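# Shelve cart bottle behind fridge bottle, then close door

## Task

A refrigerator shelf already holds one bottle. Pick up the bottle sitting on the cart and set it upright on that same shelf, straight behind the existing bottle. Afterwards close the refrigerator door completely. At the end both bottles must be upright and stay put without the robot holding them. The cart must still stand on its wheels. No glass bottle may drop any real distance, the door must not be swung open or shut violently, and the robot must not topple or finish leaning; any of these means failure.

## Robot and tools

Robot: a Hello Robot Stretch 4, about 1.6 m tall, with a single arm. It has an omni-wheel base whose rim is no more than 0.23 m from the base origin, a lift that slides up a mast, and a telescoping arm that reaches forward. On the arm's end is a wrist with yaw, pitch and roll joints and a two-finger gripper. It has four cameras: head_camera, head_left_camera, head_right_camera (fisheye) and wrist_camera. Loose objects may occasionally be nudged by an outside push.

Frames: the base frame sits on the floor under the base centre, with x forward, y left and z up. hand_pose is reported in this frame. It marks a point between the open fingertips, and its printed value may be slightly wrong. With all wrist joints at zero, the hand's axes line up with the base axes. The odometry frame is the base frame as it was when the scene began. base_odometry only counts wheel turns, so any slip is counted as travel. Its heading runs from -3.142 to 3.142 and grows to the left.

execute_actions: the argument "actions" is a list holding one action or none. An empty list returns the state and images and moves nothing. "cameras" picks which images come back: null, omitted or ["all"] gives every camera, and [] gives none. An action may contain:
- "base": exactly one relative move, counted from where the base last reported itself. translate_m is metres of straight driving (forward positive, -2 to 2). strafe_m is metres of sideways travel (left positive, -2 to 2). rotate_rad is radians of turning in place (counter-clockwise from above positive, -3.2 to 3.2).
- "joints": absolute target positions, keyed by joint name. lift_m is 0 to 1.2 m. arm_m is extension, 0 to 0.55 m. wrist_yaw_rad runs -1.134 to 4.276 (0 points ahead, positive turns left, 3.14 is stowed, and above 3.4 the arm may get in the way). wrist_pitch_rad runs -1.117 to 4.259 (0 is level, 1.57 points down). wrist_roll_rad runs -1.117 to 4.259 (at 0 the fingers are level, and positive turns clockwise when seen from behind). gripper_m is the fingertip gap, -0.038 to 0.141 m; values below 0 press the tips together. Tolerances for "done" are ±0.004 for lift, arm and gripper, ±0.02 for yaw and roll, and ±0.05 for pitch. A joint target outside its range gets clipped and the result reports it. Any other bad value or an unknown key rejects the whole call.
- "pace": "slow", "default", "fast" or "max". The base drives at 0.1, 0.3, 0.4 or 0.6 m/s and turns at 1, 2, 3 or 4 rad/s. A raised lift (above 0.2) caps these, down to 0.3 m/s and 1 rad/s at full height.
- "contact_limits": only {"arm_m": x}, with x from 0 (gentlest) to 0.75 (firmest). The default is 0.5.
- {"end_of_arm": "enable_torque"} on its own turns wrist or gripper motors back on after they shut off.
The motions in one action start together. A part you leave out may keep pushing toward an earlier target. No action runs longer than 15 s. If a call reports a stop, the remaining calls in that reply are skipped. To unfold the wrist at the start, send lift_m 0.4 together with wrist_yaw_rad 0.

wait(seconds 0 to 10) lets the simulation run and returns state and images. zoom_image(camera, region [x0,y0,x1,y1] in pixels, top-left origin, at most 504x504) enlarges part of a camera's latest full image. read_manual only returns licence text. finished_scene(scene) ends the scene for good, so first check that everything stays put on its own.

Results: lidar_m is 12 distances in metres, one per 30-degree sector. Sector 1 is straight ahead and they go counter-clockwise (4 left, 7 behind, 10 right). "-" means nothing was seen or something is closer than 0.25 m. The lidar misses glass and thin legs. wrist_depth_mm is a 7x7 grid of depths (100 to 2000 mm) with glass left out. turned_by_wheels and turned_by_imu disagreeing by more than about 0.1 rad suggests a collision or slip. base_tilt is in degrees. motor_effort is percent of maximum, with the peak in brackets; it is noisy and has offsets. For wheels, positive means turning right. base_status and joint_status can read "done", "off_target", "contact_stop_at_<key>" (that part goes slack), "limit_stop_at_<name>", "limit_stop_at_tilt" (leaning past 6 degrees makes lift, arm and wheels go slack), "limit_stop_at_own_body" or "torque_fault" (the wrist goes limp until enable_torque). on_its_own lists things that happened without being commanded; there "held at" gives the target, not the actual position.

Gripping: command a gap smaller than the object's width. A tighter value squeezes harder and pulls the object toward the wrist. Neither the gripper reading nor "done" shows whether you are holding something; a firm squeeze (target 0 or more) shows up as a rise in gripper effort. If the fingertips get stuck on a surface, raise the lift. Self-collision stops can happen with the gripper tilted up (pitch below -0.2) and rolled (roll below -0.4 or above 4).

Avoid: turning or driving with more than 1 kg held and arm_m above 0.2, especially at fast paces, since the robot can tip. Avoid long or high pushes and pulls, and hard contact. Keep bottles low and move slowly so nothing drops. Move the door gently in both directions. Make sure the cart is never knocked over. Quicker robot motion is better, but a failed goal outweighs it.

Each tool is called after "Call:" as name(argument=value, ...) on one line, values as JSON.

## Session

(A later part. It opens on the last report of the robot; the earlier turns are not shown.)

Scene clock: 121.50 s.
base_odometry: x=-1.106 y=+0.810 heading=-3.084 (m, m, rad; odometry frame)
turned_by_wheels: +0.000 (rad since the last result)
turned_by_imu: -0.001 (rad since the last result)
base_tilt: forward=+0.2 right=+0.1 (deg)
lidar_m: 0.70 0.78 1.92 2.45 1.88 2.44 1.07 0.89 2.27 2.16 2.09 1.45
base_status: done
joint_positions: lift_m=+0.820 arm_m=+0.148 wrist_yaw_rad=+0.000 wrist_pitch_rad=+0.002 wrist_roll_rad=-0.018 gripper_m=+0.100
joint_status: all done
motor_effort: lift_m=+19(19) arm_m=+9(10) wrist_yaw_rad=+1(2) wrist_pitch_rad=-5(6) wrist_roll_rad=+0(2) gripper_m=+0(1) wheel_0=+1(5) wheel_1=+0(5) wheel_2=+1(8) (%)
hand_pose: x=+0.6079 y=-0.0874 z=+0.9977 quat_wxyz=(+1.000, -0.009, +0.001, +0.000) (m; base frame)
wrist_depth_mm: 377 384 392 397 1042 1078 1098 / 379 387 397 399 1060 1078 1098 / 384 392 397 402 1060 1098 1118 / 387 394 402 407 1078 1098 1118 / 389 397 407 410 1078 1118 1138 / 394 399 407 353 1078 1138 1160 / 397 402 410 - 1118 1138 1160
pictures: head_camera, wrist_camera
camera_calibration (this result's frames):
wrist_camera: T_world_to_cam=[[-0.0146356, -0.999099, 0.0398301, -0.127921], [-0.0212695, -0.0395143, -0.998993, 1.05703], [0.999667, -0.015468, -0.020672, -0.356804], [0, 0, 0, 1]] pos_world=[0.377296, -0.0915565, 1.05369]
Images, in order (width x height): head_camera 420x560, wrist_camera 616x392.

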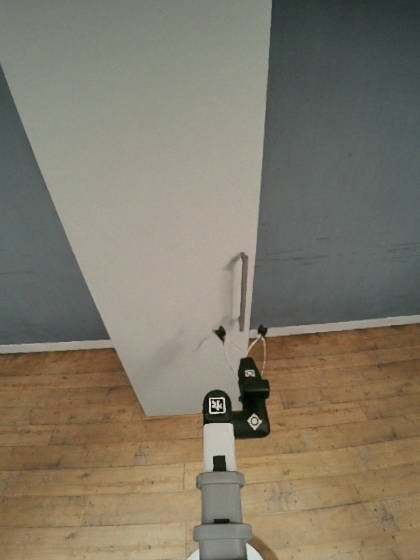

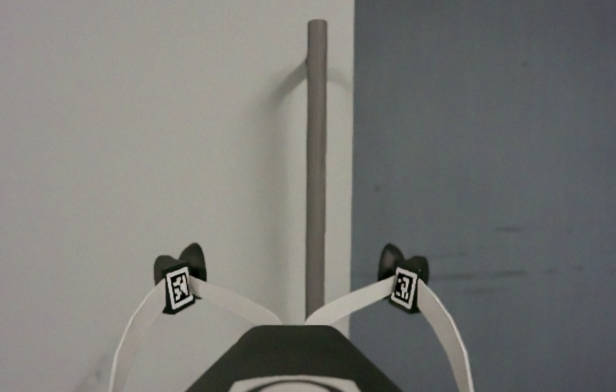

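Call:
execute_actions(actions=[{"base":{"strafe_m":-0.02},"joints":{"arm_m":0.265},"pace":"slow"}], cameras=["wrist_camera"])

Call:
execute_actions(actions=[{"joints":{"gripper_m":-0.02}}], cameras=["wrist_camera","head_camera"])

Scene clock: 127.63 s.
base_odometry: x=-1.108 y=+0.829 heading=-3.084 (m, m, rad; odometry frame)
turned_by_wheels: +0.000 (rad since the last result)
turned_by_imu: -0.001 (rad since the last result)
base_tilt: forward=+0.2 right=-0.1 (deg)
lidar_m: 0.71 0.79 1.93 2.46 1.85 2.42 1.05 0.84 2.29 2.14 2.09 1.44
base_status: done
joint_positions: lift_m=+0.820 arm_m=+0.263 wrist_yaw_rad=+0.000 wrist_pitch_rad=+0.002 wrist_roll_rad=-0.018 gripper_m=+0.100
joint_status: all done
motor_effort: lift_m=+19(19) arm_m=+9(9) wrist_yaw_rad=+1(1) wrist_pitch_rad=-5(5) wrist_roll_rad=+0(0) gripper_m=+0(2) wheel_0=+1(5) wheel_1=-2(7) wheel_2=+0(2) (%)
hand_pose: x=+0.7228 y=-0.0874 z=+0.9977 quat_wxyz=(+1.000, -0.009, +0.001, +0.000) (m; base frame)
wrist_depth_mm: 270 276 281 283 931 946 976 / 272 278 283 286 931 960 976 / 276 279 285 289 946 960 991 / 276 282 289 291 960 976 1008 / 279 285 291 294 960 991 1008 / 282 286 291 236 976 991 1025 / 285 290 293 - 991 1008 1025
pictures: wrist_camera
camera_calibration (this result's frames):
wrist_camera: T_world_to_cam=[[-0.0146373, -0.999099, 0.0398303, -0.126238], [-0.0212696, -0.0395145, -0.998993, 1.05948], [0.999667, -0.0154697, -0.020672, -0.471718], [0, 0, 0, 1]] pos_world=[0.492248, -0.0915566, 1.05369]
Images, in order (width x height): wrist_camera 616x392.

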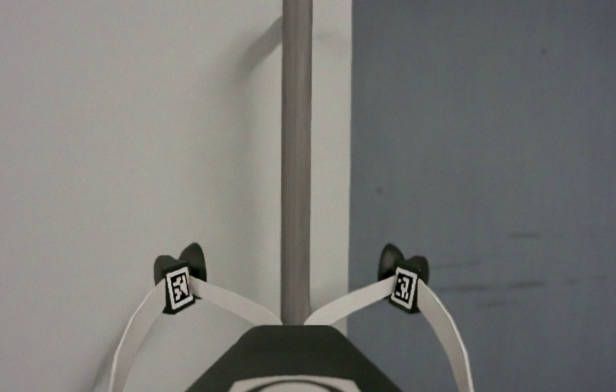

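Scene clock: 129.57 s.
base_odometry: x=-1.108 y=+0.830 heading=-3.084 (m, m, rad; odometry frame)
turned_by_wheels: +0.000 (rad since the last result)
turned_by_imu: -0.001 (rad since the last result)
base_tilt: forward=+0.3 right=+0.0 (deg)
lidar_m: 0.70 0.77 1.88 2.42 1.86 2.45 1.02 0.86 2.25 2.15 2.07 1.48
base_status: not commanded
joint_positions: lift_m=+0.820 arm_m=+0.264 wrist_yaw_rad=+0.001 wrist_pitch_rad=+0.002 wrist_roll_rad=-0.018 gripper_m=-0.019
joint_status: all done
motor_effort: lift_m=+19(19) arm_m=+7(9) wrist_yaw_rad=-1(1) wrist_pitch_rad=-6(5) wrist_roll_rad=+1(1) gripper_m=-19(16) wheel_0=+0(1) wheel_1=-2(2) wheel_2=+1(1) (%)
hand_pose: x=+0.7233 y=-0.0872 z=+0.9977 quat_wxyz=(+1.000, -0.009, +0.001, +0.000) (m; base frame)
wrist_depth_mm: 270 276 279 283 931 946 976 / 272 277 282 285 931 960 976 / 274 279 285 287 946 960 991 / 276 281 287 291 960 976 991 / 278 283 289 229 960 991 1008 / 281 285 185 211 184 1008 1025 / 283 287 293 - 991 1008 1042
pictures: head_camera, wrist_camera
camera_calibration (this result's frames):
wrist_camera: T_world_to_cam=[[-0.0139459, -0.999109, 0.0398302, -0.126532], [-0.0212539, -0.0395289, -0.998992, 1.05948], [0.999677, -0.0147784, -0.0206837, -0.472123], [0, 0, 0, 1]] pos_world=[0.492724, -0.0915165, 1.05369]
Images, in order (width x height): head_camera 420x560, wrist_camera 616x392.

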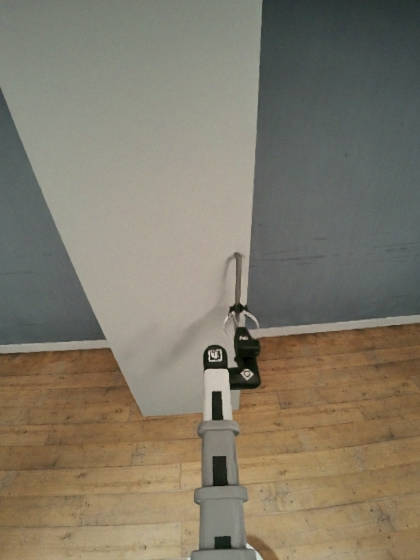

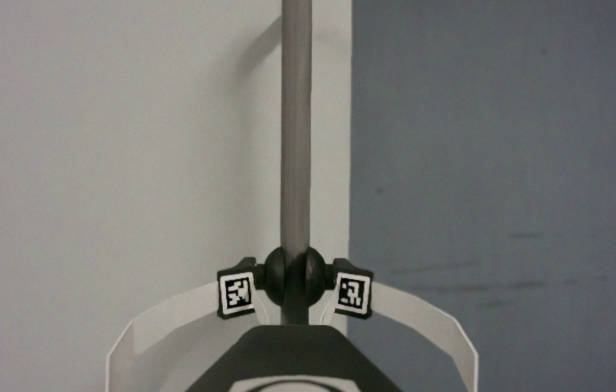

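Seems gripped. Pull slowly.

Call:
execute_actions(actions=[{"joints":{"arm_m":0.15},"pace":"slow"}], cameras=["wrist_camera","head_camera"])

Scene clock: 135.10 s.
base_odometry: x=-1.108 y=+0.830 heading=-3.084 (m, m, rad; odometry frame)
turned_by_wheels: +0.000 (rad since the last result)
turned_by_imu: -0.001 (rad since the last result)
base_tilt: forward=+0.2 right=+0.0 (deg)
lidar_m: 0.71 0.77 1.96 2.46 1.86 2.43 1.06 0.85 2.25 2.16 2.09 1.47
base_status: not commanded
joint_positions: lift_m=+0.820 arm_m=+0.152 wrist_yaw_rad=+0.000 wrist_pitch_rad=+0.002 wrist_roll_rad=-0.018 gripper_m=-0.020
joint_status: all done
motor_effort: lift_m=+19(19) arm_m=-9(10) wrist_yaw_rad=+2(9) wrist_pitch_rad=-5(6) wrist_roll_rad=+1(1) gripper_m=-10(19) wheel_0=+1(1) wheel_1=-1(2) wheel_2=+1(1) (%)
hand_pose: x=+0.6110 y=-0.0875 z=+0.9977 quat_wxyz=(+1.000, -0.009, +0.001, +0.000) (m; base frame)
wrist_depth_mm: 375 382 389 397 1042 1060 1078 / 377 387 394 399 1060 1078 1098 / 382 387 397 404 1060 1098 1098 / 384 392 402 407 1078 1098 1138 / 387 394 402 407 1098 1118 1138 / 389 397 187 202 185 1118 1138 / 394 397 407 - 1118 1138 1160
pictures: head_camera, wrist_camera
camera_calibration (this result's frames):
wrist_camera: T_world_to_cam=[[-0.0148735, -0.999096, 0.0398322, -0.1278], [-0.021423, -0.0395091, -0.99899, 1.05715], [0.99966, -0.0157118, -0.020816, -0.359798], [0, 0, 0, 1]] pos_world=[0.380422, -0.0915706, 1.05368]
Images, in order (width x height): head_camera 420x560, wrist_camera 616x392.

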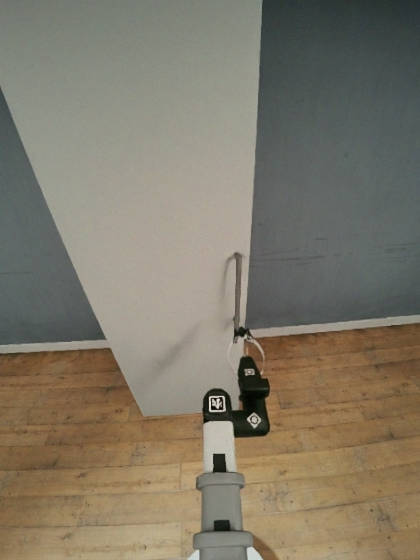

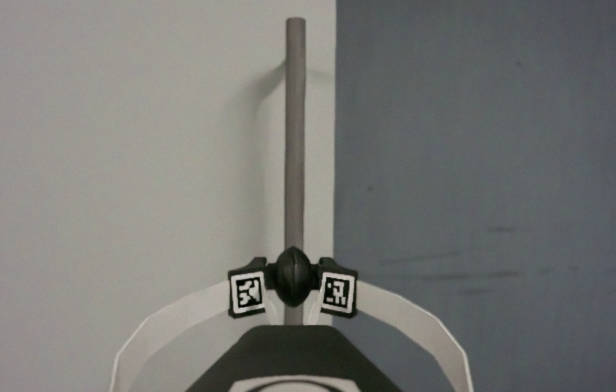

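Call:
execute_actions(actions=[{"joints":{"gripper_m":0.07}}], cameras=[])

Call:
execute_actions(actions=[{"joints":{"arm_m":0.31},"pace":"slow","contact_limits":{"arm_m":0.15}}], cameras=[])

Call:
execute_actions(actions=[{"joints":{"gripper_m":-0.035}}], cameras=["wrist_camera"])

Scene clock: 143.23 s.
base_odometry: x=-1.108 y=+0.830 heading=-3.084 (m, m, rad; odometry frame)
turned_by_wheels: +0.000 (rad since the last result)
turned_by_imu: -0.001 (rad since the last result)
base_tilt: forward=+0.2 right=-0.1 (deg)
lidar_m: 0.72 0.78 1.92 2.43 1.86 2.43 0.99 0.85 2.29 2.14 2.10 1.47
base_status: not commanded
joint_positions: lift_m=+0.820 arm_m=+0.152 wrist_yaw_rad=+0.000 wrist_pitch_rad=+0.002 wrist_roll_rad=-0.018 gripper_m=+0.070
joint_status: all done
motor_effort: lift_m=+19(19) arm_m=-9(9) wrist_yaw_rad=+1(1) wrist_pitch_rad=-6(6) wrist_roll_rad=-1(1) gripper_m=-3(12) wheel_0=+1(0) wheel_1=-1(1) wheel_2=+1(1) (%)
hand_pose: x=+0.6110 y=-0.0875 z=+0.9977 quat_wxyz=(+1.000, -0.009, +0.001, +0.000) (m; base frame)
wrist_depth_mm: 375 382 389 397 1042 1078 1098 / 377 387 394 399 1060 1078 1098 / 382 389 394 402 1060 1098 1118 / 384 389 399 407 1078 1098 1138 / 389 394 402 410 1078 1098 1138 / 392 397 404 413 203 1118 1138 / 394 399 407 - 1098 1138 1138
pictures: none
No camera images: the call's "cameras" was empty. Leave "cameras" out to get every camera's image.

Scene clock: 146.13 s.
base_odometry: x=-1.108 y=+0.830 heading=-3.084 (m, m, rad; odometry frame)
turned_by_wheels: +0.000 (rad since the last result)
turned_by_imu: -0.001 (rad since the last result)
base_tilt: forward=+0.2 right=+0.0 (deg)
lidar_m: 0.71 0.78 1.90 2.44 1.88 2.43 0.99 0.86 2.29 2.14 2.07 1.45
base_status: not commanded
joint_positions: lift_m=+0.820 arm_m=+0.308 wrist_yaw_rad=+0.000 wrist_pitch_rad=+0.002 wrist_roll_rad=-0.018 gripper_m=+0.070
joint_status: all done
motor_effort: lift_m=+19(19) arm_m=+11(11) wrist_yaw_rad=+2(2) wrist_pitch_rad=-5(5) wrist_roll_rad=+1(1) gripper_m=-1(2) wheel_0=+0(1) wheel_1=-1(1) wheel_2=+0(1) (%)
contact_limits: arm_m 0.15
hand_pose: x=+0.7673 y=-0.0875 z=+0.9977 quat_wxyz=(+1.000, -0.009, +0.001, +0.000) (m; base frame)
wrist_depth_mm: 229 233 237 240 878 904 917 / 230 236 240 242 904 904 931 / 232 236 242 245 904 917 946 / 235 239 244 247 917 931 946 / 236 241 246 249 904 946 960 / 239 242 247 189 203 946 960 / 240 244 250 - 931 960 976
pictures: none
No camera images: the call's "cameras" was empty. Leave "cameras" out to get every camera's image.

Scene clock: 147.87 s.
base_odometry: x=-1.108 y=+0.830 heading=-3.084 (m, m, rad; odometry frame)
turned_by_wheels: +0.000 (rad since the last result)
turned_by_imu: +0.000 (rad since the last result)
base_tilt: forward=+0.3 right=+0.1 (deg)
lidar_m: 0.72 0.78 1.93 2.44 1.87 2.45 1.02 0.85 2.27 2.15 2.05 1.50
base_status: not commanded
joint_positions: lift_m=+0.820 arm_m=+0.310 wrist_yaw_rad=+0.006 wrist_pitch_rad=+0.002 wrist_roll_rad=-0.018 gripper_m=-0.034
joint_status: all done
on_its_own: wrist_yaw_rad is at rest, and its effort (-18) is outside its rest range (-13 to +13)
motor_effort: lift_m=+19(19) arm_m=+1(11) wrist_yaw_rad=-18(21) wrist_pitch_rad=-5(6) wrist_roll_rad=+0(2) gripper_m=-21(22) wheel_0=-5(6) wheel_1=-3(3) wheel_2=+8(8) (%)
hand_pose: x=+0.7698 y=-0.0856 z=+0.9976 quat_wxyz=(+1.000, -0.009, +0.001, +0.003) (m; base frame)
wrist_depth_mm: 225 229 233 236 891 904 904 / 228 230 235 237 878 904 917 / 229 234 237 241 891 904 931 / 231 236 239 242 904 917 931 / 233 237 241 205 917 931 946 / 236 238 182 184 182 931 960 / 237 240 244 - 931 946 976
pictures: wrist_camera
camera_calibration (this result's frames):
wrist_camera: T_world_to_cam=[[-0.00827788, -0.999172, 0.0398343, -0.128619], [-0.0213144, -0.0396503, -0.998986, 1.06048], [0.999739, -0.00911854, -0.0209685, -0.517887], [0, 0, 0, 1]] pos_world=[0.53929, -0.0911866, 1.05367]
Images, in order (width x height): wrist_camera 616x392.

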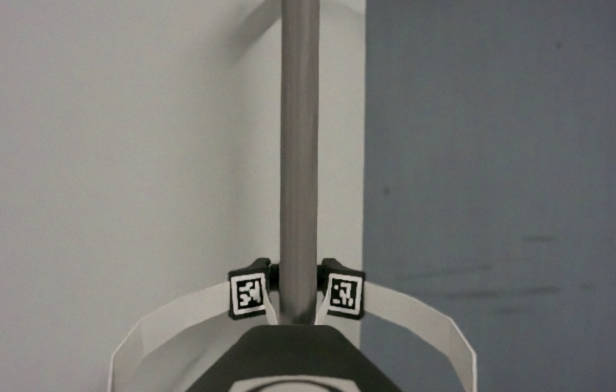

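Bar is now inside the tips. Pull.

Call:
execute_actions(actions=[{"joints":{"arm_m":0.2},"pace":"slow"}], cameras=["wrist_camera","head_camera"])

Scene clock: 152.97 s.
base_odometry: x=-1.108 y=+0.829 heading=-3.083 (m, m, rad; odometry frame)
turned_by_wheels: +0.001 (rad since the last result)
turned_by_imu: -0.039 (rad since the last result)
base_tilt: forward=+0.3 right=+0.0 (deg)
lidar_m: 0.72 0.72 1.81 2.56 1.86 2.32 1.10 0.84 2.30 2.14 2.16 1.47
base_status: not commanded
joint_positions: lift_m=+0.820 arm_m=+0.306 wrist_yaw_rad=+0.011 wrist_pitch_rad=+0.005 wrist_roll_rad=-0.018 gripper_m=-0.034
joint_status: arm_m contact_stop (moved -0.004 of -0.110)
on_its_own: arm_m is slack since a contact_stop (your +0.200 is given up); wrist_yaw_rad is at rest, and its effort (-32) is outside its rest range (-13 to +13)
motor_effort: lift_m=+21(21) arm_m=+0(25) wrist_yaw_rad=-32(74) wrist_pitch_rad=-14(23) wrist_roll_rad=+0(1) gripper_m=-19(28) wheel_0=+5(11) wheel_1=+0(3) wheel_2=+11(26) (%)
hand_pose: x=+0.7666 y=-0.0841 z=+0.9967 quat_wxyz=(+1.000, -0.009, +0.002, +0.006) (m; base frame)
wrist_depth_mm: 222 227 233 238 891 904 931 / 224 229 235 240 891 917 946 / 226 231 236 242 891 931 946 / 228 233 238 245 904 946 960 / 230 236 240 193 917 946 976 / 232 236 182 185 182 960 991 / 234 239 244 - 931 960 991
pictures: head_camera, wrist_camera
camera_calibration (this result's frames):
wrist_camera: T_world_to_cam=[[-0.00313594, -0.999208, 0.0396793, -0.130943], [-0.0237503, -0.0395938, -0.998934, 1.06138], [0.999713, -0.00407499, -0.0236073, -0.511608], [0, 0, 0, 1]] pos_world=[0.536259, -0.0908993, 1.05337]
Images, in order (width x height): head_camera 420x560, wrist_camera 616x392.

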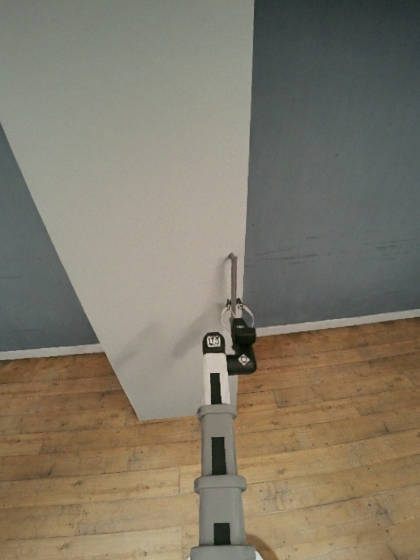

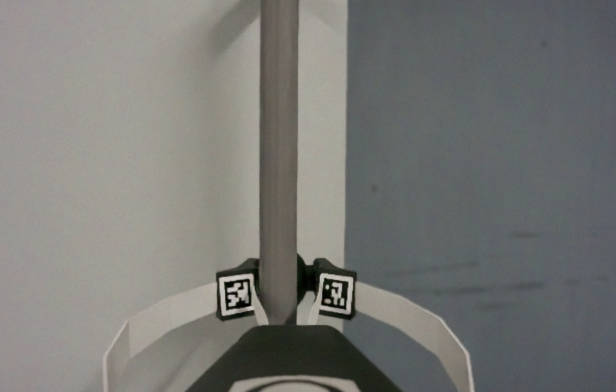

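Call:
execute_actions(actions=[{"base":{"rotate_rad":0.045},"joints":{"wrist_yaw_rad":0.0},"pace":"slow"}], cameras=[])

Call:
execute_actions(actions=[{"joints":{"arm_m":0.26},"pace":"slow","contact_limits":{"arm_m":0.75}}], cameras=["wrist_camera","head_camera"])

Scene clock: 160.30 s.
base_odometry: x=-1.108 y=+0.830 heading=-3.039 (m, m, rad; odometry frame)
turned_by_wheels: +0.044 (rad since the last result)
turned_by_imu: +0.042 (rad since the last result)
base_tilt: forward=+0.2 right=+0.0 (deg)
lidar_m: 0.70 0.77 1.92 2.44 1.87 2.43 1.05 0.88 2.30 2.15 2.06 1.45
base_status: done
joint_positions: lift_m=+0.820 arm_m=+0.306 wrist_yaw_rad=-0.006 wrist_pitch_rad=+0.003 wrist_roll_rad=-0.018 gripper_m=-0.035
joint_status: all done
on_its_own: arm_m is slack since a contact_stop (your +0.200 is given up); wrist_yaw_rad is at rest, and its effort (+19) is outside its rest range (-13 to +13)
motor_effort: lift_m=+21(21) arm_m=+0(0) wrist_yaw_rad=+19(31) wrist_pitch_rad=-8(14) wrist_roll_rad=-2(0) gripper_m=-17(18) wheel_0=-11(10) wheel_1=-4(5) wheel_2=-4(10) (%)
hand_pose: x=+0.7650 y=-0.0892 z=+0.9973 quat_wxyz=(+1.000, -0.009, +0.001, -0.003) (m; base frame)
wrist_depth_mm: 222 226 231 234 878 904 917 / 224 228 234 236 891 904 917 / 225 230 236 238 904 917 931 / 228 232 237 240 904 917 946 / 229 234 238 201 917 931 960 / 232 236 183 184 183 946 976 / 234 236 242 - 931 960 976
pictures: none
No camera images: the call's "cameras" was empty. Leave "cameras" out to get every camera's image.

Scene clock: 162.10 s.
base_odometry: x=-1.108 y=+0.829 heading=-3.037 (m, m, rad; odometry frame)
turned_by_wheels: +0.002 (rad since the last result)
turned_by_imu: -0.085 (rad since the last result)
base_tilt: forward=+0.2 right=+0.0 (deg)
lidar_m: 0.64 0.74 1.77 2.51 1.84 2.25 1.19 0.89 2.39 2.19 2.22 1.49
base_status: not commanded
joint_positions: lift_m=+0.820 arm_m=+0.261 wrist_yaw_rad=+0.006 wrist_pitch_rad=+0.002 wrist_roll_rad=-0.018 gripper_m=-0.035
joint_status: all done
on_its_own: wrist_yaw_rad is at rest, and its effort (-16) is outside its rest range (-13 to +13)
motor_effort: lift_m=+20(21) arm_m=-7(22) wrist_yaw_rad=-16(97) wrist_pitch_rad=-5(17) wrist_roll_rad=+1(2) gripper_m=-14(27) wheel_0=+5(16) wheel_1=+3(5) wheel_2=+2(30) (%)
contact_limits: arm_m 0.75
hand_pose: x=+0.7211 y=-0.0857 z=+0.9977 quat_wxyz=(+1.000, -0.009, +0.001, +0.003) (m; base frame)
wrist_depth_mm: 224 228 232 236 960 991 1025 / 225 229 234 239 960 991 1025 / 228 231 236 240 960 1008 1042 / 229 234 237 243 960 1025 1042 / 232 236 239 216 991 1008 1060 / 233 237 185 184 181 1042 1078 / 236 238 243 - 1008 1042 1078
pictures: head_camera, wrist_camera
camera_calibration (this result's frames):
wrist_camera: T_world_to_cam=[[-0.00876104, -0.999166, 0.0398911, -0.128867], [-0.0207338, -0.0397025, -0.998996, 1.05912], [0.999747, -0.00957935, -0.0203687, -0.469831], [0, 0, 0, 1]] pos_world=[0.490543, -0.09121, 1.05363]
Images, in order (width x height): head_camera 420x560, wrist_camera 616x392.

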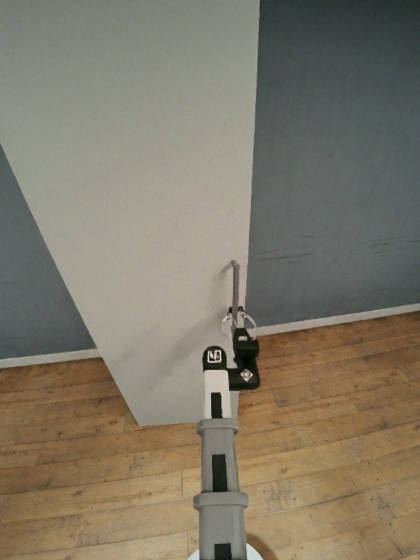

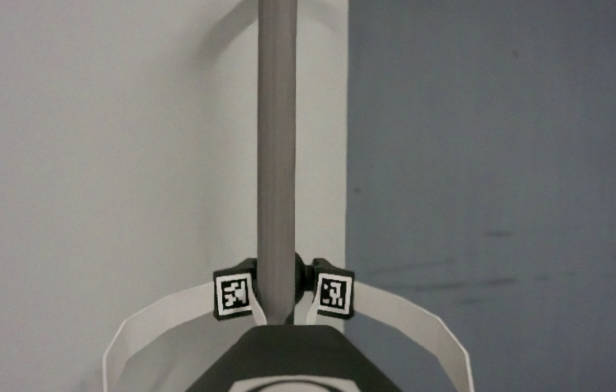

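Call:
execute_actions(actions=[{"joints":{"arm_m":0.1},"pace":"slow","contact_limits":{"arm_m":0.6}}], cameras=["head_camera","head_right_camera"])

Scene clock: 172.07 s.
torque_fault: wrist_yaw_rad switched itself off since the last result.
base_odometry: x=-1.108 y=+0.829 heading=-3.038 (m, m, rad; odometry frame)
turned_by_wheels: -0.001 (rad since the last result)
turned_by_imu: -0.001 (rad since the last result)
base_tilt: forward=+0.2 right=+0.0 (deg)
lidar_m: 0.49 0.65 1.78 2.48 1.85 2.21 1.20 0.90 2.40 2.20 2.22 1.48
base_status: not commanded
joint_positions: lift_m=+0.820 arm_m=+0.102 wrist_yaw_rad=+0.181 wrist_pitch_rad=+0.002 wrist_roll_rad=-0.018 gripper_m=-0.035
joint_status: all done
on_its_own: wrist_yaw_rad is off since a torque_fault, until you send "end_of_arm": "enable_torque" (your +0.000 is given up)
motor_effort: lift_m=+20(20) arm_m=-8(13) wrist_yaw_rad=+1(97) wrist_pitch_rad=-5(8) wrist_roll_rad=-1(4) gripper_m=-16(19) wheel_0=-1(22) wheel_1=+0(5) wheel_2=-1(18) (%)
contact_limits: arm_m 0.6
hand_pose: x=+0.5720 y=-0.0339 z=+0.9976 quat_wxyz=(+0.996, -0.009, +0.000, +0.091) (m; base frame)
wrist_depth_mm: 317 283 252 220 220 1042 1025 / 320 283 254 223 223 1042 1042 / 322 286 256 224 229 1060 1060 / 325 290 258 225 234 1060 1060 / 330 291 260 194 243 1078 1078 / 336 294 183 179 183 1078 1078 / 340 286 274 - 1098 1078 1078
pictures: head_camera, head_right_camera
Images, in order (width x height): head_camera 420x560, head_right_camera 420x672.

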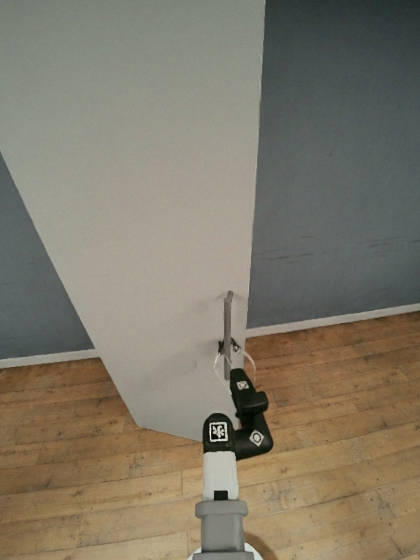

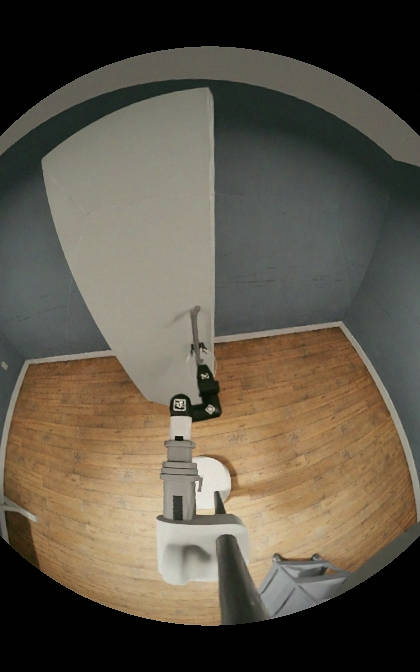

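Call:
execute_actions(actions=[{"end_of_arm":"enable_torque"}], cameras=[])

Call:
execute_actions(actions=[{"joints":{"gripper_m":0.06}}], cameras=[])

Call:
execute_actions(actions=[{"base":{"translate_m":-0.09},"joints":{"arm_m":0.05},"pace":"slow"}], cameras=[])

Call:
execute_actions(actions=[{"base":{"strafe_m":-0.17},"joints":{"wrist_yaw_rad":0.0,"gripper_m":0.0},"pace":"slow"}], cameras=["head_camera","head_left_camera"])

Scene clock: 183.03 s.
base_odometry: x=-1.108 y=+0.829 heading=-3.038 (m, m, rad; odometry frame)
turned_by_wheels: +0.000 (rad since the last result)
turned_by_imu: -0.001 (rad since the last result)
base_tilt: forward=+0.1 right=+0.0 (deg)
lidar_m: 0.52 0.65 1.78 2.52 1.84 2.25 1.19 0.88 2.37 2.18 2.22 1.47
base_status: not commanded
joint_positions: lift_m=+0.820 arm_m=+0.102 wrist_yaw_rad=+0.183 wrist_pitch_rad=+0.002 wrist_roll_rad=-0.018 gripper_m=-0.035
joint_status: not commanded
end_of_arm: enable_torque: each motor that was off is on again
on_its_own: wrist_yaw_rad is held at +0.183, not at your +0.000, since a torque_fault
motor_effort: lift_m=+20(20) arm_m=-9(9) wrist_yaw_rad=+1(1) wrist_pitch_rad=-6(5) wrist_roll_rad=-2(0) gripper_m=-15(16) wheel_0=+0(1) wheel_1=+0(0) wheel_2=-1(0) (%)
hand_pose: x=+0.5721 y=-0.0335 z=+0.9976 quat_wxyz=(+0.996, -0.009, +0.000, +0.091) (m; base frame)
wrist_depth_mm: 322 287 258 227 224 1042 1025 / 325 290 260 229 226 1042 1042 / 329 293 263 230 228 1042 1042 / 332 296 265 232 231 1060 1060 / 336 298 267 195 240 1078 1060 / 340 301 186 183 183 1078 1078 / 345 294 282 - 1098 1078 1078
pictures: none
No camera images: the call's "cameras" was empty. Leave "cameras" out to get every camera's image.

Scene clock: 184.67 s.
base_odometry: x=-1.108 y=+0.829 heading=-3.038 (m, m, rad; odometry frame)
turned_by_wheels: +0.000 (rad since the last result)
turned_by_imu: +0.000 (rad since the last result)
base_tilt: forward=+0.2 right=+0.0 (deg)
lidar_m: 0.59 0.68 1.76 2.52 1.84 2.21 1.17 0.87 2.36 2.20 2.22 1.48
base_status: not commanded
joint_positions: lift_m=+0.820 arm_m=+0.102 wrist_yaw_rad=+0.183 wrist_pitch_rad=+0.002 wrist_roll_rad=-0.018 gripper_m=+0.060
joint_status: all done
on_its_own: wrist_yaw_rad is held at +0.183, not at your +0.000, since a torque_fault
motor_effort: lift_m=+20(20) arm_m=-9(9) wrist_yaw_rad=+1(1) wrist_pitch_rad=-6(6) wrist_roll_rad=+1(4) gripper_m=-2(16) wheel_0=-1(1) wheel_1=+0(0) wheel_2=+0(1) (%)
hand_pose: x=+0.5721 y=-0.0335 z=+0.9976 quat_wxyz=(+0.996, -0.009, +0.000, +0.091) (m; base frame)
wrist_depth_mm: 379 357 338 320 307 1025 1025 / 379 359 340 324 310 1042 1025 / 384 362 343 327 315 1042 1042 / 389 366 347 329 317 1060 1060 / 392 370 343 332 320 1078 1060 / 397 373 201 332 199 1078 1078 / 402 373 362 - 1098 1098 1098
pictures: none
No camera images: the call's "cameras" was empty. Leave "cameras" out to get every camera's image.

Scene clock: 186.83 s.
base_odometry: x=-1.018 y=+0.839 heading=-3.038 (m, m, rad; odometry frame)
turned_by_wheels: +0.000 (rad since the last result)
turned_by_imu: -0.001 (rad since the last result)
base_tilt: forward=+0.2 right=+0.0 (deg)
lidar_m: 0.78 0.82 1.87 2.50 1.79 2.23 1.15 0.82 1.17 2.18 2.21 1.58
base_status: done
joint_positions: lift_m=+0.820 arm_m=+0.052 wrist_yaw_rad=+0.183 wrist_pitch_rad=+0.002 wrist_roll_rad=-0.018 gripper_m=+0.060
joint_status: all done
on_its_own: wrist_yaw_rad is held at +0.183, not at your +0.000, since a torque_fault
motor_effort: lift_m=+20(20) arm_m=-9(8) wrist_yaw_rad=+1(2) wrist_pitch_rad=-5(5) wrist_roll_rad=-3(1) gripper_m=-2(4) wheel_0=-1(3) wheel_1=-3(4) wheel_2=+0(6) (%)
hand_pose: x=+0.5221 y=-0.0335 z=+0.9976 quat_wxyz=(+0.996, -0.009, +0.000, +0.091) (m; base frame)
wrist_depth_mm: 564 559 559 554 1182 1182 1160 / 564 564 564 559 1182 1205 1182 / 574 569 569 564 1205 1205 1205 / 574 574 569 569 1205 1205 1205 / 580 580 574 569 1205 1205 1205 / 585 585 202 574 199 1229 1229 / 591 585 585 - 1255 1229 1229
pictures: none
No camera images: the call's "cameras" was empty. Leave "cameras" out to get every camera's image.

Scene clock: 189.67 s.
base_odometry: x=-1.036 y=+1.008 heading=-3.038 (m, m, rad; odometry frame)
turned_by_wheels: +0.000 (rad since the last result)
turned_by_imu: -0.001 (rad since the last result)
base_tilt: forward=+0.3 right=+0.0 (deg)
lidar_m: 0.77 0.85 1.87 2.68 1.95 2.41 0.89 0.73 2.21 2.04 2.07 1.62
base_status: done
joint_positions: lift_m=+0.820 arm_m=+0.052 wrist_yaw_rad=+0.000 wrist_pitch_rad=+0.002 wrist_roll_rad=-0.018 gripper_m=+0.000
joint_status: all done
motor_effort: lift_m=+20(20) arm_m=-8(8) wrist_yaw_rad=+0(3) wrist_pitch_rad=-6(6) wrist_roll_rad=-2(3) gripper_m=-4(7) wheel_0=-1(4) wheel_1=-1(5) wheel_2=-1(0) (%)
hand_pose: x=+0.5110 y=-0.0873 z=+0.9976 quat_wxyz=(+1.000, -0.009, +0.001, +0.000) (m; base frame)
wrist_depth_mm: 535 554 960 1229 1308 1366 1397 / 539 554 960 1255 1308 1366 1397 / 544 559 991 1255 1308 1366 1430 / 549 564 991 1281 1336 1366 1464 / 549 569 668 1281 1336 1397 1464 / 559 574 187 195 1336 1397 1499 / 564 574 597 - 1366 1464 1499
pictures: head_camera, head_left_camera
Images, in order (width x height): head_camera 420x560, head_left_camera 420x672.

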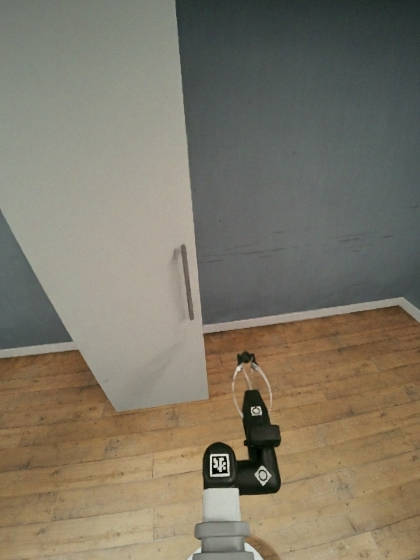

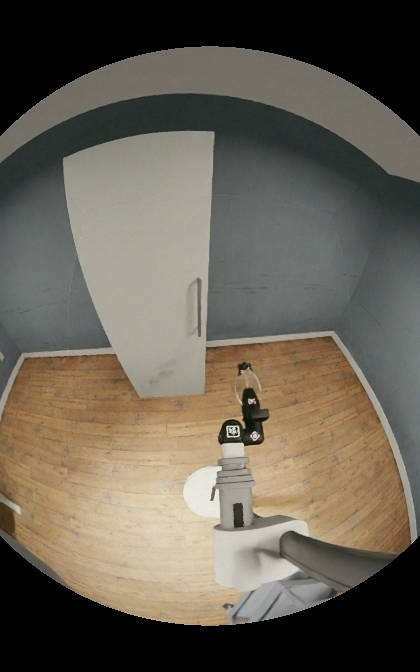

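Call:
execute_actions(actions=[{"base":{"strafe_m":0.21},"joints":{"gripper_m":0.08,"arm_m":0.25}}], cameras=["wrist_camera"])

Scene clock: 204.97 s.
base_odometry: x=-1.014 y=+0.799 heading=-3.038 (m, m, rad; odometry frame)
turned_by_wheels: +0.000 (rad since the last result)
turned_by_imu: -0.001 (rad since the last result)
base_tilt: forward=+0.2 right=+0.0 (deg)
lidar_m: 0.80 0.80 1.85 2.47 1.76 2.22 1.18 0.83 1.15 2.23 2.29 1.58
base_status: done
joint_positions: lift_m=+0.820 arm_m=+0.248 wrist_yaw_rad=+0.000 wrist_pitch_rad=+0.002 wrist_roll_rad=-0.018 gripper_m=+0.080
joint_status: all done
motor_effort: lift_m=+20(20) arm_m=+9(8) wrist_yaw_rad=+1(0) wrist_pitch_rad=-5(6) wrist_roll_rad=+0(0) gripper_m=-1(6) wheel_0=+0(7) wheel_1=-1(7) wheel_2=-1(2) (%)
hand_pose: x=+0.7078 y=-0.0874 z=+0.9977 quat_wxyz=(+1.000, -0.009, +0.001, +0.000) (m; base frame)
wrist_depth_mm: 338 349 364 375 1060 1098 1138 / 338 351 364 375 1042 1098 1138 / 342 353 368 379 1060 1118 1160 / 345 357 373 382 1078 1118 1182 / 347 359 373 384 1078 1138 1205 / 351 359 373 384 204 1138 1182 / 355 362 377 - 1118 1182 1205
pictures: wrist_camera
camera_calibration (this result's frames):
wrist_camera: T_world_to_cam=[[-0.0145498, -0.999116, 0.0394462, -0.126108], [-0.0212461, -0.0391325, -0.999008, 1.05912], [0.999668, -0.0153734, -0.020658, -0.456763], [0, 0, 0, 1]] pos_world=[0.477279, -0.0915727, 1.05361]
Images, in order (width x height): wrist_camera 616x392.

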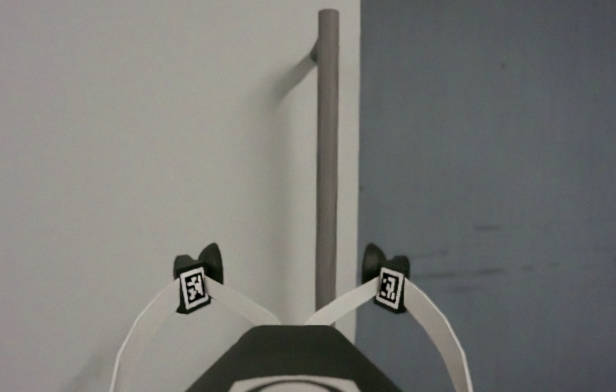

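Call:
execute_actions(actions=[{"base":{"rotate_rad":0.1},"pace":"slow"}], cameras=[])

Call:
execute_actions(actions=[{"base":{"strafe_m":-0.105},"pace":"slow"}], cameras=["wrist_camera"])

Scene clock: 210.03 s.
base_odometry: x=-1.014 y=+0.799 heading=-2.938 (m, m, rad; odometry frame)
turned_by_wheels: +0.100 (rad since the last result)
turned_by_imu: +0.098 (rad since the last result)
base_tilt: forward=+0.2 right=-0.1 (deg)
lidar_m: 0.80 0.84 2.04 1.92 1.76 2.35 1.06 0.83 2.33 2.24 2.14 0.86
base_status: done
joint_positions: lift_m=+0.820 arm_m=+0.248 wrist_yaw_rad=+0.000 wrist_pitch_rad=+0.002 wrist_roll_rad=-0.018 gripper_m=+0.080
joint_status: not commanded
motor_effort: lift_m=+20(20) arm_m=+9(9) wrist_yaw_rad=+1(1) wrist_pitch_rad=-5(5) wrist_roll_rad=+0(0) gripper_m=+0(2) wheel_0=+0(6) wheel_1=-1(4) wheel_2=+0(4) (%)
hand_pose: x=+0.7078 y=-0.0874 z=+0.9977 quat_wxyz=(+1.000, -0.009, +0.001, +0.000) (m; base frame)
wrist_depth_mm: 343 349 355 362 364 1008 1042 / 347 353 359 364 368 1025 1042 / 349 355 359 366 370 1025 1042 / 353 357 364 370 373 1042 1060 / 355 362 366 373 375 1060 1078 / 362 364 368 375 203 1060 1078 / 364 366 373 - 382 1078 1098
pictures: none
No camera images: the call's "cameras" was empty. Leave "cameras" out to get every camera's image.

Scene clock: 212.23 s.
base_odometry: x=-1.035 y=+0.902 heading=-2.938 (m, m, rad; odometry frame)
turned_by_wheels: +0.000 (rad since the last result)
turned_by_imu: -0.001 (rad since the last result)
base_tilt: forward=+0.2 right=-0.1 (deg)
lidar_m: 0.77 0.87 2.05 1.89 1.89 2.35 0.96 0.80 2.25 2.11 2.15 1.53
base_status: done
joint_positions: lift_m=+0.820 arm_m=+0.248 wrist_yaw_rad=+0.000 wrist_pitch_rad=+0.002 wrist_roll_rad=-0.018 gripper_m=+0.080
joint_status: not commanded
motor_effort: lift_m=+20(20) arm_m=+9(9) wrist_yaw_rad=+1(1) wrist_pitch_rad=-5(5) wrist_roll_rad=-2(0) gripper_m=+0(1) wheel_0=+1(3) wheel_1=-1(7) wheel_2=+1(2) (%)
hand_pose: x=+0.7078 y=-0.0874 z=+0.9977 quat_wxyz=(+1.000, -0.009, +0.001, +0.000) (m; base frame)
wrist_depth_mm: 345 351 357 359 1008 1025 1042 / 349 353 359 364 1008 1025 1042 / 353 357 364 366 1008 1025 1060 / 355 364 366 370 1025 1060 1060 / 357 364 368 373 1042 1060 1078 / 362 364 370 317 203 1078 1098 / 366 368 373 - 1060 1078 1098
pictures: wrist_camera
camera_calibration (this result's frames):
wrist_camera: T_world_to_cam=[[-0.0145497, -0.999116, 0.039446, -0.126108], [-0.0212461, -0.0391324, -0.999008, 1.05912], [0.999668, -0.0153734, -0.020658, -0.456771], [0, 0, 0, 1]] pos_world=[0.477287, -0.0915727, 1.05361]
Images, in order (width x height): wrist_camera 616x392.

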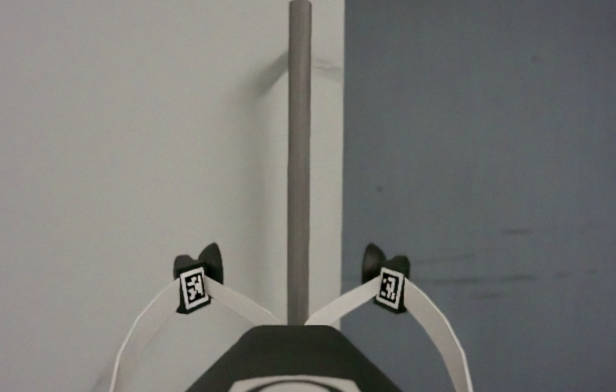

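Call:
execute_actions(actions=[{"joints":{"arm_m":0.385},"pace":"slow","contact_limits":{"arm_m":0.15}}], cameras=[])

Call:
execute_actions(actions=[{"joints":{"gripper_m":-0.03}}], cameras=["wrist_camera"])

Call:
execute_actions(actions=[{"joints":{"arm_m":0.33},"pace":"slow","contact_limits":{"arm_m":0.75}}], cameras=["wrist_camera","head_camera"])

Scene clock: 219.10 s.
base_odometry: x=-1.035 y=+0.902 heading=-2.939 (m, m, rad; odometry frame)
turned_by_wheels: +0.000 (rad since the last result)
turned_by_imu: -0.002 (rad since the last result)
base_tilt: forward=+0.2 right=-0.1 (deg)
lidar_m: 0.78 0.85 2.05 1.88 1.86 2.37 0.96 0.81 2.24 2.12 2.13 1.54
base_status: not commanded
joint_positions: lift_m=+0.820 arm_m=+0.378 wrist_yaw_rad=-0.003 wrist_pitch_rad=+0.002 wrist_roll_rad=-0.018 gripper_m=+0.080
joint_status: arm_m contact_stop (moved +0.130 of +0.137)
on_its_own: arm_m is slack since a contact_stop (your +0.385 is given up)
motor_effort: lift_m=+20(20) arm_m=+0(15) wrist_yaw_rad=+10(10) wrist_pitch_rad=-5(5) wrist_roll_rad=+0(3) gripper_m=-1(1) wheel_0=+2(2) wheel_1=+2(2) wheel_2=-8(8) (%)
contact_limits: arm_m 0.15
hand_pose: x=+0.8375 y=-0.0884 z=+0.9977 quat_wxyz=(+1.000, -0.009, +0.001, -0.002) (m; base frame)
wrist_depth_mm: 225 229 232 180 878 891 904 / 227 230 234 236 878 904 904 / 229 232 236 238 891 904 917 / 230 234 238 240 904 917 931 / 233 236 240 242 904 931 931 / 235 236 241 181 203 931 946 / 236 240 243 - 917 946 960
pictures: none
No camera images: the call's "cameras" was empty. Leave "cameras" out to get every camera's image.

not run: a stop came earlier in this reply.

not run: a stop came earlier in this reply.

Call:
execute_actions(actions=[{"joints":{"gripper_m":-0.03,"arm_m":0.372}}], cameras=["wrist_camera"])

Call:
execute_actions(actions=[{"joints":{"arm_m":0.32},"pace":"slow","contact_limits":{"arm_m":0.75}}], cameras=["wrist_camera","head_camera"])

Scene clock: 224.43 s.
base_odometry: x=-1.036 y=+0.902 heading=-2.938 (m, m, rad; odometry frame)
turned_by_wheels: +0.000 (rad since the last result)
turned_by_imu: -0.001 (rad since the last result)
base_tilt: forward=+0.2 right=+0.0 (deg)
lidar_m: 0.76 0.85 2.04 1.94 1.80 2.36 0.92 0.80 2.24 2.14 2.12 1.51
base_status: not commanded
joint_positions: lift_m=+0.820 arm_m=+0.373 wrist_yaw_rad=+0.002 wrist_pitch_rad=+0.002 wrist_roll_rad=-0.018 gripper_m=-0.029
joint_status: all done
motor_effort: lift_m=+20(20) arm_m=-5(6) wrist_yaw_rad=-5(10) wrist_pitch_rad=-5(6) wrist_roll_rad=-1(1) gripper_m=-18(14) wheel_0=-3(7) wheel_1=-1(4) wheel_2=+2(8) (%)
hand_pose: x=+0.8324 y=-0.0869 z=+0.9976 quat_wxyz=(+1.000, -0.009, +0.001, +0.001) (m; base frame)
wrist_depth_mm: 228 232 235 236 878 891 904 / 229 233 236 238 878 904 904 / 231 235 238 240 891 904 904 / 233 236 241 243 904 904 931 / 236 239 242 212 904 931 931 / 238 241 185 183 181 931 960 / 239 243 246 - 931 931 960
pictures: wrist_camera
camera_calibration (this result's frames):
wrist_camera: T_world_to_cam=[[-0.0127347, -0.999138, 0.039508, -0.125347], [-0.0212319, -0.0392321, -0.999005, 1.06175], [0.999693, -0.0135609, -0.020714, -0.581078], [0, 0, 0, 1]] pos_world=[0.601847, -0.0914641, 1.05361]
Images, in order (width x height): wrist_camera 616x392.

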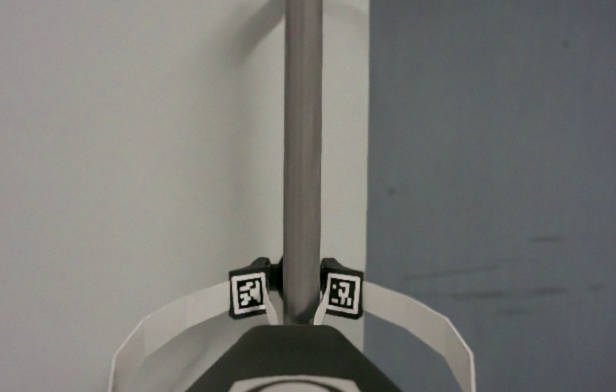

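Scene clock: 226.17 s.
base_odometry: x=-1.035 y=+0.902 heading=-2.938 (m, m, rad; odometry frame)
turned_by_wheels: +0.001 (rad since the last result)
turned_by_imu: -0.028 (rad since the last result)
base_tilt: forward=+0.2 right=+0.0 (deg)
lidar_m: 0.72 0.81 1.96 2.18 1.85 2.37 0.95 0.81 2.28 2.16 2.21 1.53
base_status: not commanded
joint_positions: lift_m=+0.820 arm_m=+0.322 wrist_yaw_rad=+0.004 wrist_pitch_rad=+0.002 wrist_roll_rad=-0.018 gripper_m=-0.030
joint_status: all done
motor_effort: lift_m=+20(21) arm_m=-9(24) wrist_yaw_rad=-10(89) wrist_pitch_rad=-5(28) wrist_roll_rad=-2(1) gripper_m=-16(26) wheel_0=+4(13) wheel_1=+1(5) wheel_2=+2(31) (%)
contact_limits: arm_m 0.75
hand_pose: x=+0.7813 y=-0.0864 z=+0.9977 quat_wxyz=(+1.000, -0.009, +0.001, +0.002) (m; base frame)
wrist_depth_mm: 238 238 237 236 931 960 976 / 241 240 240 238 946 976 976 / 243 242 241 239 960 991 991 / 245 244 244 242 960 991 1008 / 248 246 246 194 976 991 1008 / 250 248 183 184 182 1008 1025 / 251 251 250 - 991 1025 1042
pictures: head_camera, wrist_camera
camera_calibration (this result's frames):
wrist_camera: T_world_to_cam=[[-0.0110994, -0.999161, 0.0394282, -0.126727], [-0.0210335, -0.0391886, -0.99901, 1.06061], [0.999717, -0.0119178, -0.0205809, -0.529956], [0, 0, 0, 1]] pos_world=[0.550708, -0.0913728, 1.05365]
Images, in order (width x height): head_camera 420x560, wrist_camera 616x392.

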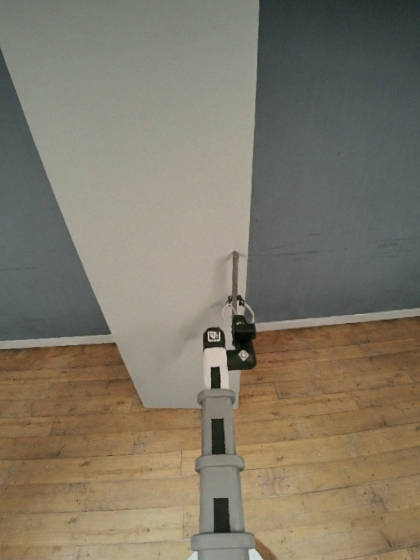

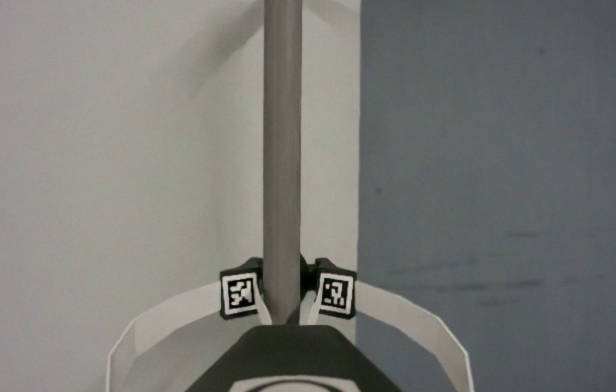

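Call:
execute_actions(actions=[{"joints":{"arm_m":0.23,"wrist_yaw_rad":0.08},"pace":"slow"}], cameras=[])

Call:
execute_actions(actions=[{"joints":{"arm_m":0.15,"wrist_yaw_rad":0.2},"pace":"slow"}], cameras=["wrist_camera","head_camera"])

Scene clock: 236.53 s.
base_odometry: x=-1.035 y=+0.902 heading=-2.937 (m, m, rad; odometry frame)
turned_by_wheels: +0.000 (rad since the last result)
turned_by_imu: -0.001 (rad since the last result)
base_tilt: forward=+0.2 right=+0.0 (deg)
lidar_m: 0.62 0.77 2.01 2.14 1.85 2.37 0.99 0.82 2.27 2.16 2.18 1.52
base_status: not commanded
joint_positions: lift_m=+0.820 arm_m=+0.232 wrist_yaw_rad=+0.087 wrist_pitch_rad=+0.002 wrist_roll_rad=-0.018 gripper_m=-0.030
joint_status: all done
on_its_own: wrist_yaw_rad is at rest, and its effort (-19) is outside its rest range (-13 to +13)
motor_effort: lift_m=+20(20) arm_m=-10(11) wrist_yaw_rad=-19(19) wrist_pitch_rad=-5(5) wrist_roll_rad=+0(2) gripper_m=-14(15) wheel_0=+5(4) wheel_1=+2(2) wheel_2=+4(4) (%)
hand_pose: x=+0.6976 y=-0.0621 z=+0.9977 quat_wxyz=(+0.999, -0.009, +0.001, +0.043) (m; base frame)
wrist_depth_mm: 286 265 248 227 1008 991 1008 / 287 268 250 229 1008 1008 1008 / 290 270 252 230 1025 1025 1008 / 294 272 254 232 1025 1025 1025 / 297 276 255 216 1025 1042 1025 / 300 277 184 185 181 1060 1042 / 304 274 266 - 1042 1042 1060
pictures: none
No camera images: the call's "cameras" was empty. Leave "cameras" out to get every camera's image.

Scene clock: 238.60 s.
base_odometry: x=-1.035 y=+0.902 heading=-2.937 (m, m, rad; odometry frame)
turned_by_wheels: +0.000 (rad since the last result)
turned_by_imu: +0.000 (rad since the last result)
base_tilt: forward=+0.2 right=+0.0 (deg)
lidar_m: 0.54 0.72 1.99 2.17 1.85 2.37 1.02 0.79 2.28 2.15 2.18 1.55
base_status: not commanded
joint_positions: lift_m=+0.820 arm_m=+0.152 wrist_yaw_rad=+0.209 wrist_pitch_rad=+0.002 wrist_roll_rad=-0.018 gripper_m=-0.030
joint_status: all done
on_its_own: wrist_yaw_rad is at rest, and its effort (-27) is outside its rest range (-13 to +13)
motor_effort: lift_m=+20(20) arm_m=-11(11) wrist_yaw_rad=-27(27) wrist_pitch_rad=-5(6) wrist_roll_rad=+0(1) gripper_m=-14(16) wheel_0=+5(6) wheel_1=+2(2) wheel_2=+6(6) (%)
hand_pose: x=+0.6231 y=-0.0255 z=+0.9977 quat_wxyz=(+0.994, -0.009, +0.000, +0.105) (m; base frame)
wrist_depth_mm: 399 325 274 224 220 1008 991 / 404 327 276 225 222 1025 1008 / 407 332 277 229 224 1025 1008 / 413 336 281 233 225 1042 1008 / 421 342 282 229 226 1042 1025 / 427 342 185 183 179 1060 1042 / 436 327 303 - 229 1042 1042
pictures: head_camera, wrist_camera
camera_calibration (this result's frames):
wrist_camera: T_world_to_cam=[[0.19338, -0.98032, 0.0397009, -0.194881], [-0.0126761, -0.0429578, -0.998996, 1.05431], [0.981042, 0.192683, -0.0207339, -0.354141], [0, 0, 0, 1]] pos_world=[0.398478, -0.0775177, 1.05364]
Images, in order (width x height): head_camera 420x560, wrist_camera 616x392.

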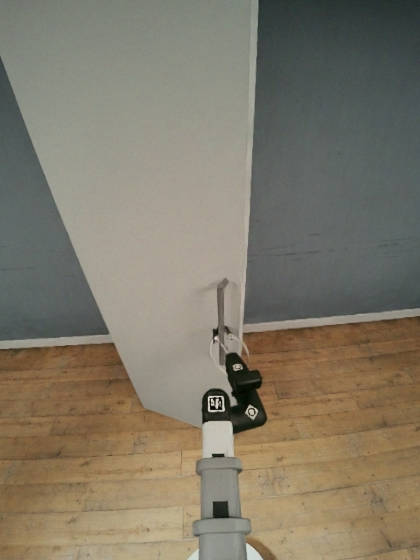

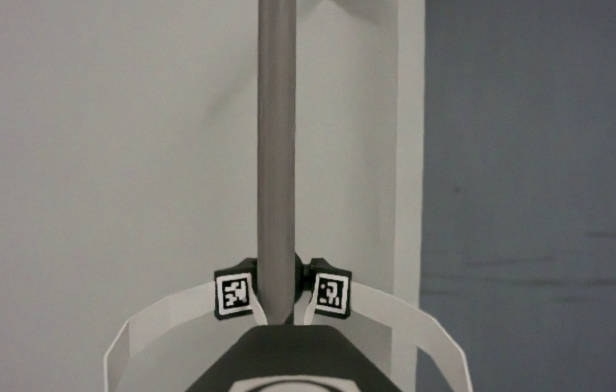

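Call:
execute_actions(actions=[{"base":{"strafe_m":0.05},"joints":{"arm_m":0.09},"pace":"slow"}], cameras=[])

Call:
execute_actions(actions=[{"base":{"strafe_m":0.06},"joints":{"arm_m":0.03},"pace":"slow"}], cameras=["wrist_camera","head_camera"])

Scene clock: 249.93 s.
base_odometry: x=-1.025 y=+0.853 heading=-2.937 (m, m, rad; odometry frame)
turned_by_wheels: +0.000 (rad since the last result)
turned_by_imu: -0.001 (rad since the last result)
base_tilt: forward=+0.3 right=-0.1 (deg)
lidar_m: 0.47 0.70 1.97 2.15 1.77 2.37 1.04 0.83 2.33 2.21 2.23 1.53
base_status: done
joint_positions: lift_m=+0.820 arm_m=+0.092 wrist_yaw_rad=+0.201 wrist_pitch_rad=+0.002 wrist_roll_rad=-0.018 gripper_m=-0.030
joint_status: all done
motor_effort: lift_m=+20(20) arm_m=-9(12) wrist_yaw_rad=-1(26) wrist_pitch_rad=-5(6) wrist_roll_rad=-1(0) gripper_m=-14(16) wheel_0=+1(2) wheel_1=+2(5) wheel_2=+2(7) (%)
hand_pose: x=+0.5626 y=-0.0282 z=+0.9977 quat_wxyz=(+0.995, -0.009, +0.000, +0.100) (m; base frame)
wrist_depth_mm: 508 373 291 224 209 1078 1060 / 512 375 293 226 211 1078 1060 / 517 379 297 228 213 1098 1078 / 525 382 298 229 215 1098 1078 / 535 387 303 195 218 1118 1078 / 549 392 186 182 185 1138 1098 / 564 368 329 - 218 1118 1098
pictures: none
No camera images: the call's "cameras" was empty. Leave "cameras" out to get every camera's image.

Scene clock: 251.77 s.
base_odometry: x=-1.013 y=+0.794 heading=-2.937 (m, m, rad; odometry frame)
turned_by_wheels: +0.000 (rad since the last result)
turned_by_imu: +0.000 (rad since the last result)
base_tilt: forward=+0.2 right=-0.1 (deg)
lidar_m: 0.43 0.70 2.01 2.15 1.76 2.29 1.16 0.87 2.40 2.26 2.17 0.55
base_status: done
joint_positions: lift_m=+0.820 arm_m=+0.032 wrist_yaw_rad=+0.200 wrist_pitch_rad=+0.002 wrist_roll_rad=-0.018 gripper_m=-0.030
joint_status: all done
motor_effort: lift_m=+20(20) arm_m=-9(11) wrist_yaw_rad=-1(11) wrist_pitch_rad=-6(6) wrist_roll_rad=+2(0) gripper_m=-15(14) wheel_0=+1(8) wheel_1=+1(5) wheel_2=+2(1) (%)
hand_pose: x=+0.5026 y=-0.0282 z=+0.9977 quat_wxyz=(+0.995, -0.009, +0.000, +0.100) (m; base frame)
wrist_depth_mm: 1308 469 319 218 195 1118 1098 / 1308 469 320 220 196 1138 1118 / 1336 480 324 222 197 1138 1118 / 1336 484 325 224 199 1138 1118 / 1336 492 327 195 200 1160 1138 / 1366 496 185 175 183 1182 1160 / 1397 445 370 - 199 1160 1160
pictures: head_camera, wrist_camera
camera_calibration (this result's frames):
wrist_camera: T_world_to_cam=[[0.184563, -0.982018, 0.0397011, -0.169838], [-0.0130908, -0.0428478, -0.998996, 1.05286], [0.982733, 0.183858, -0.0207635, -0.236467], [0, 0, 0, 1]] pos_world=[0.277513, -0.0781948, 1.05364]
Images, in order (width x height): head_camera 420x560, wrist_camera 616x392.

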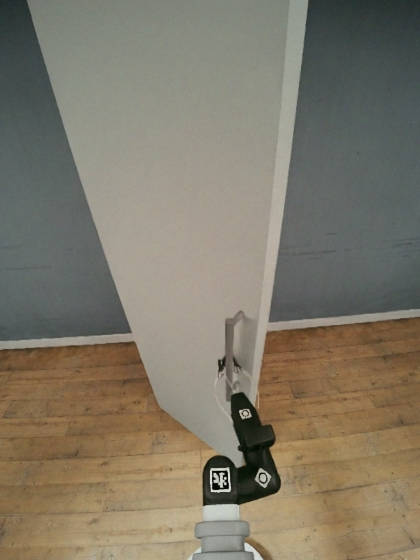

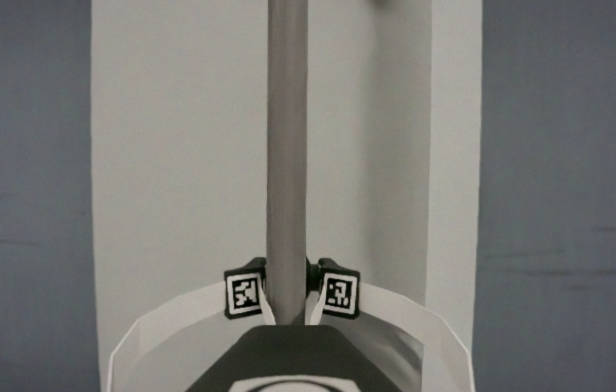

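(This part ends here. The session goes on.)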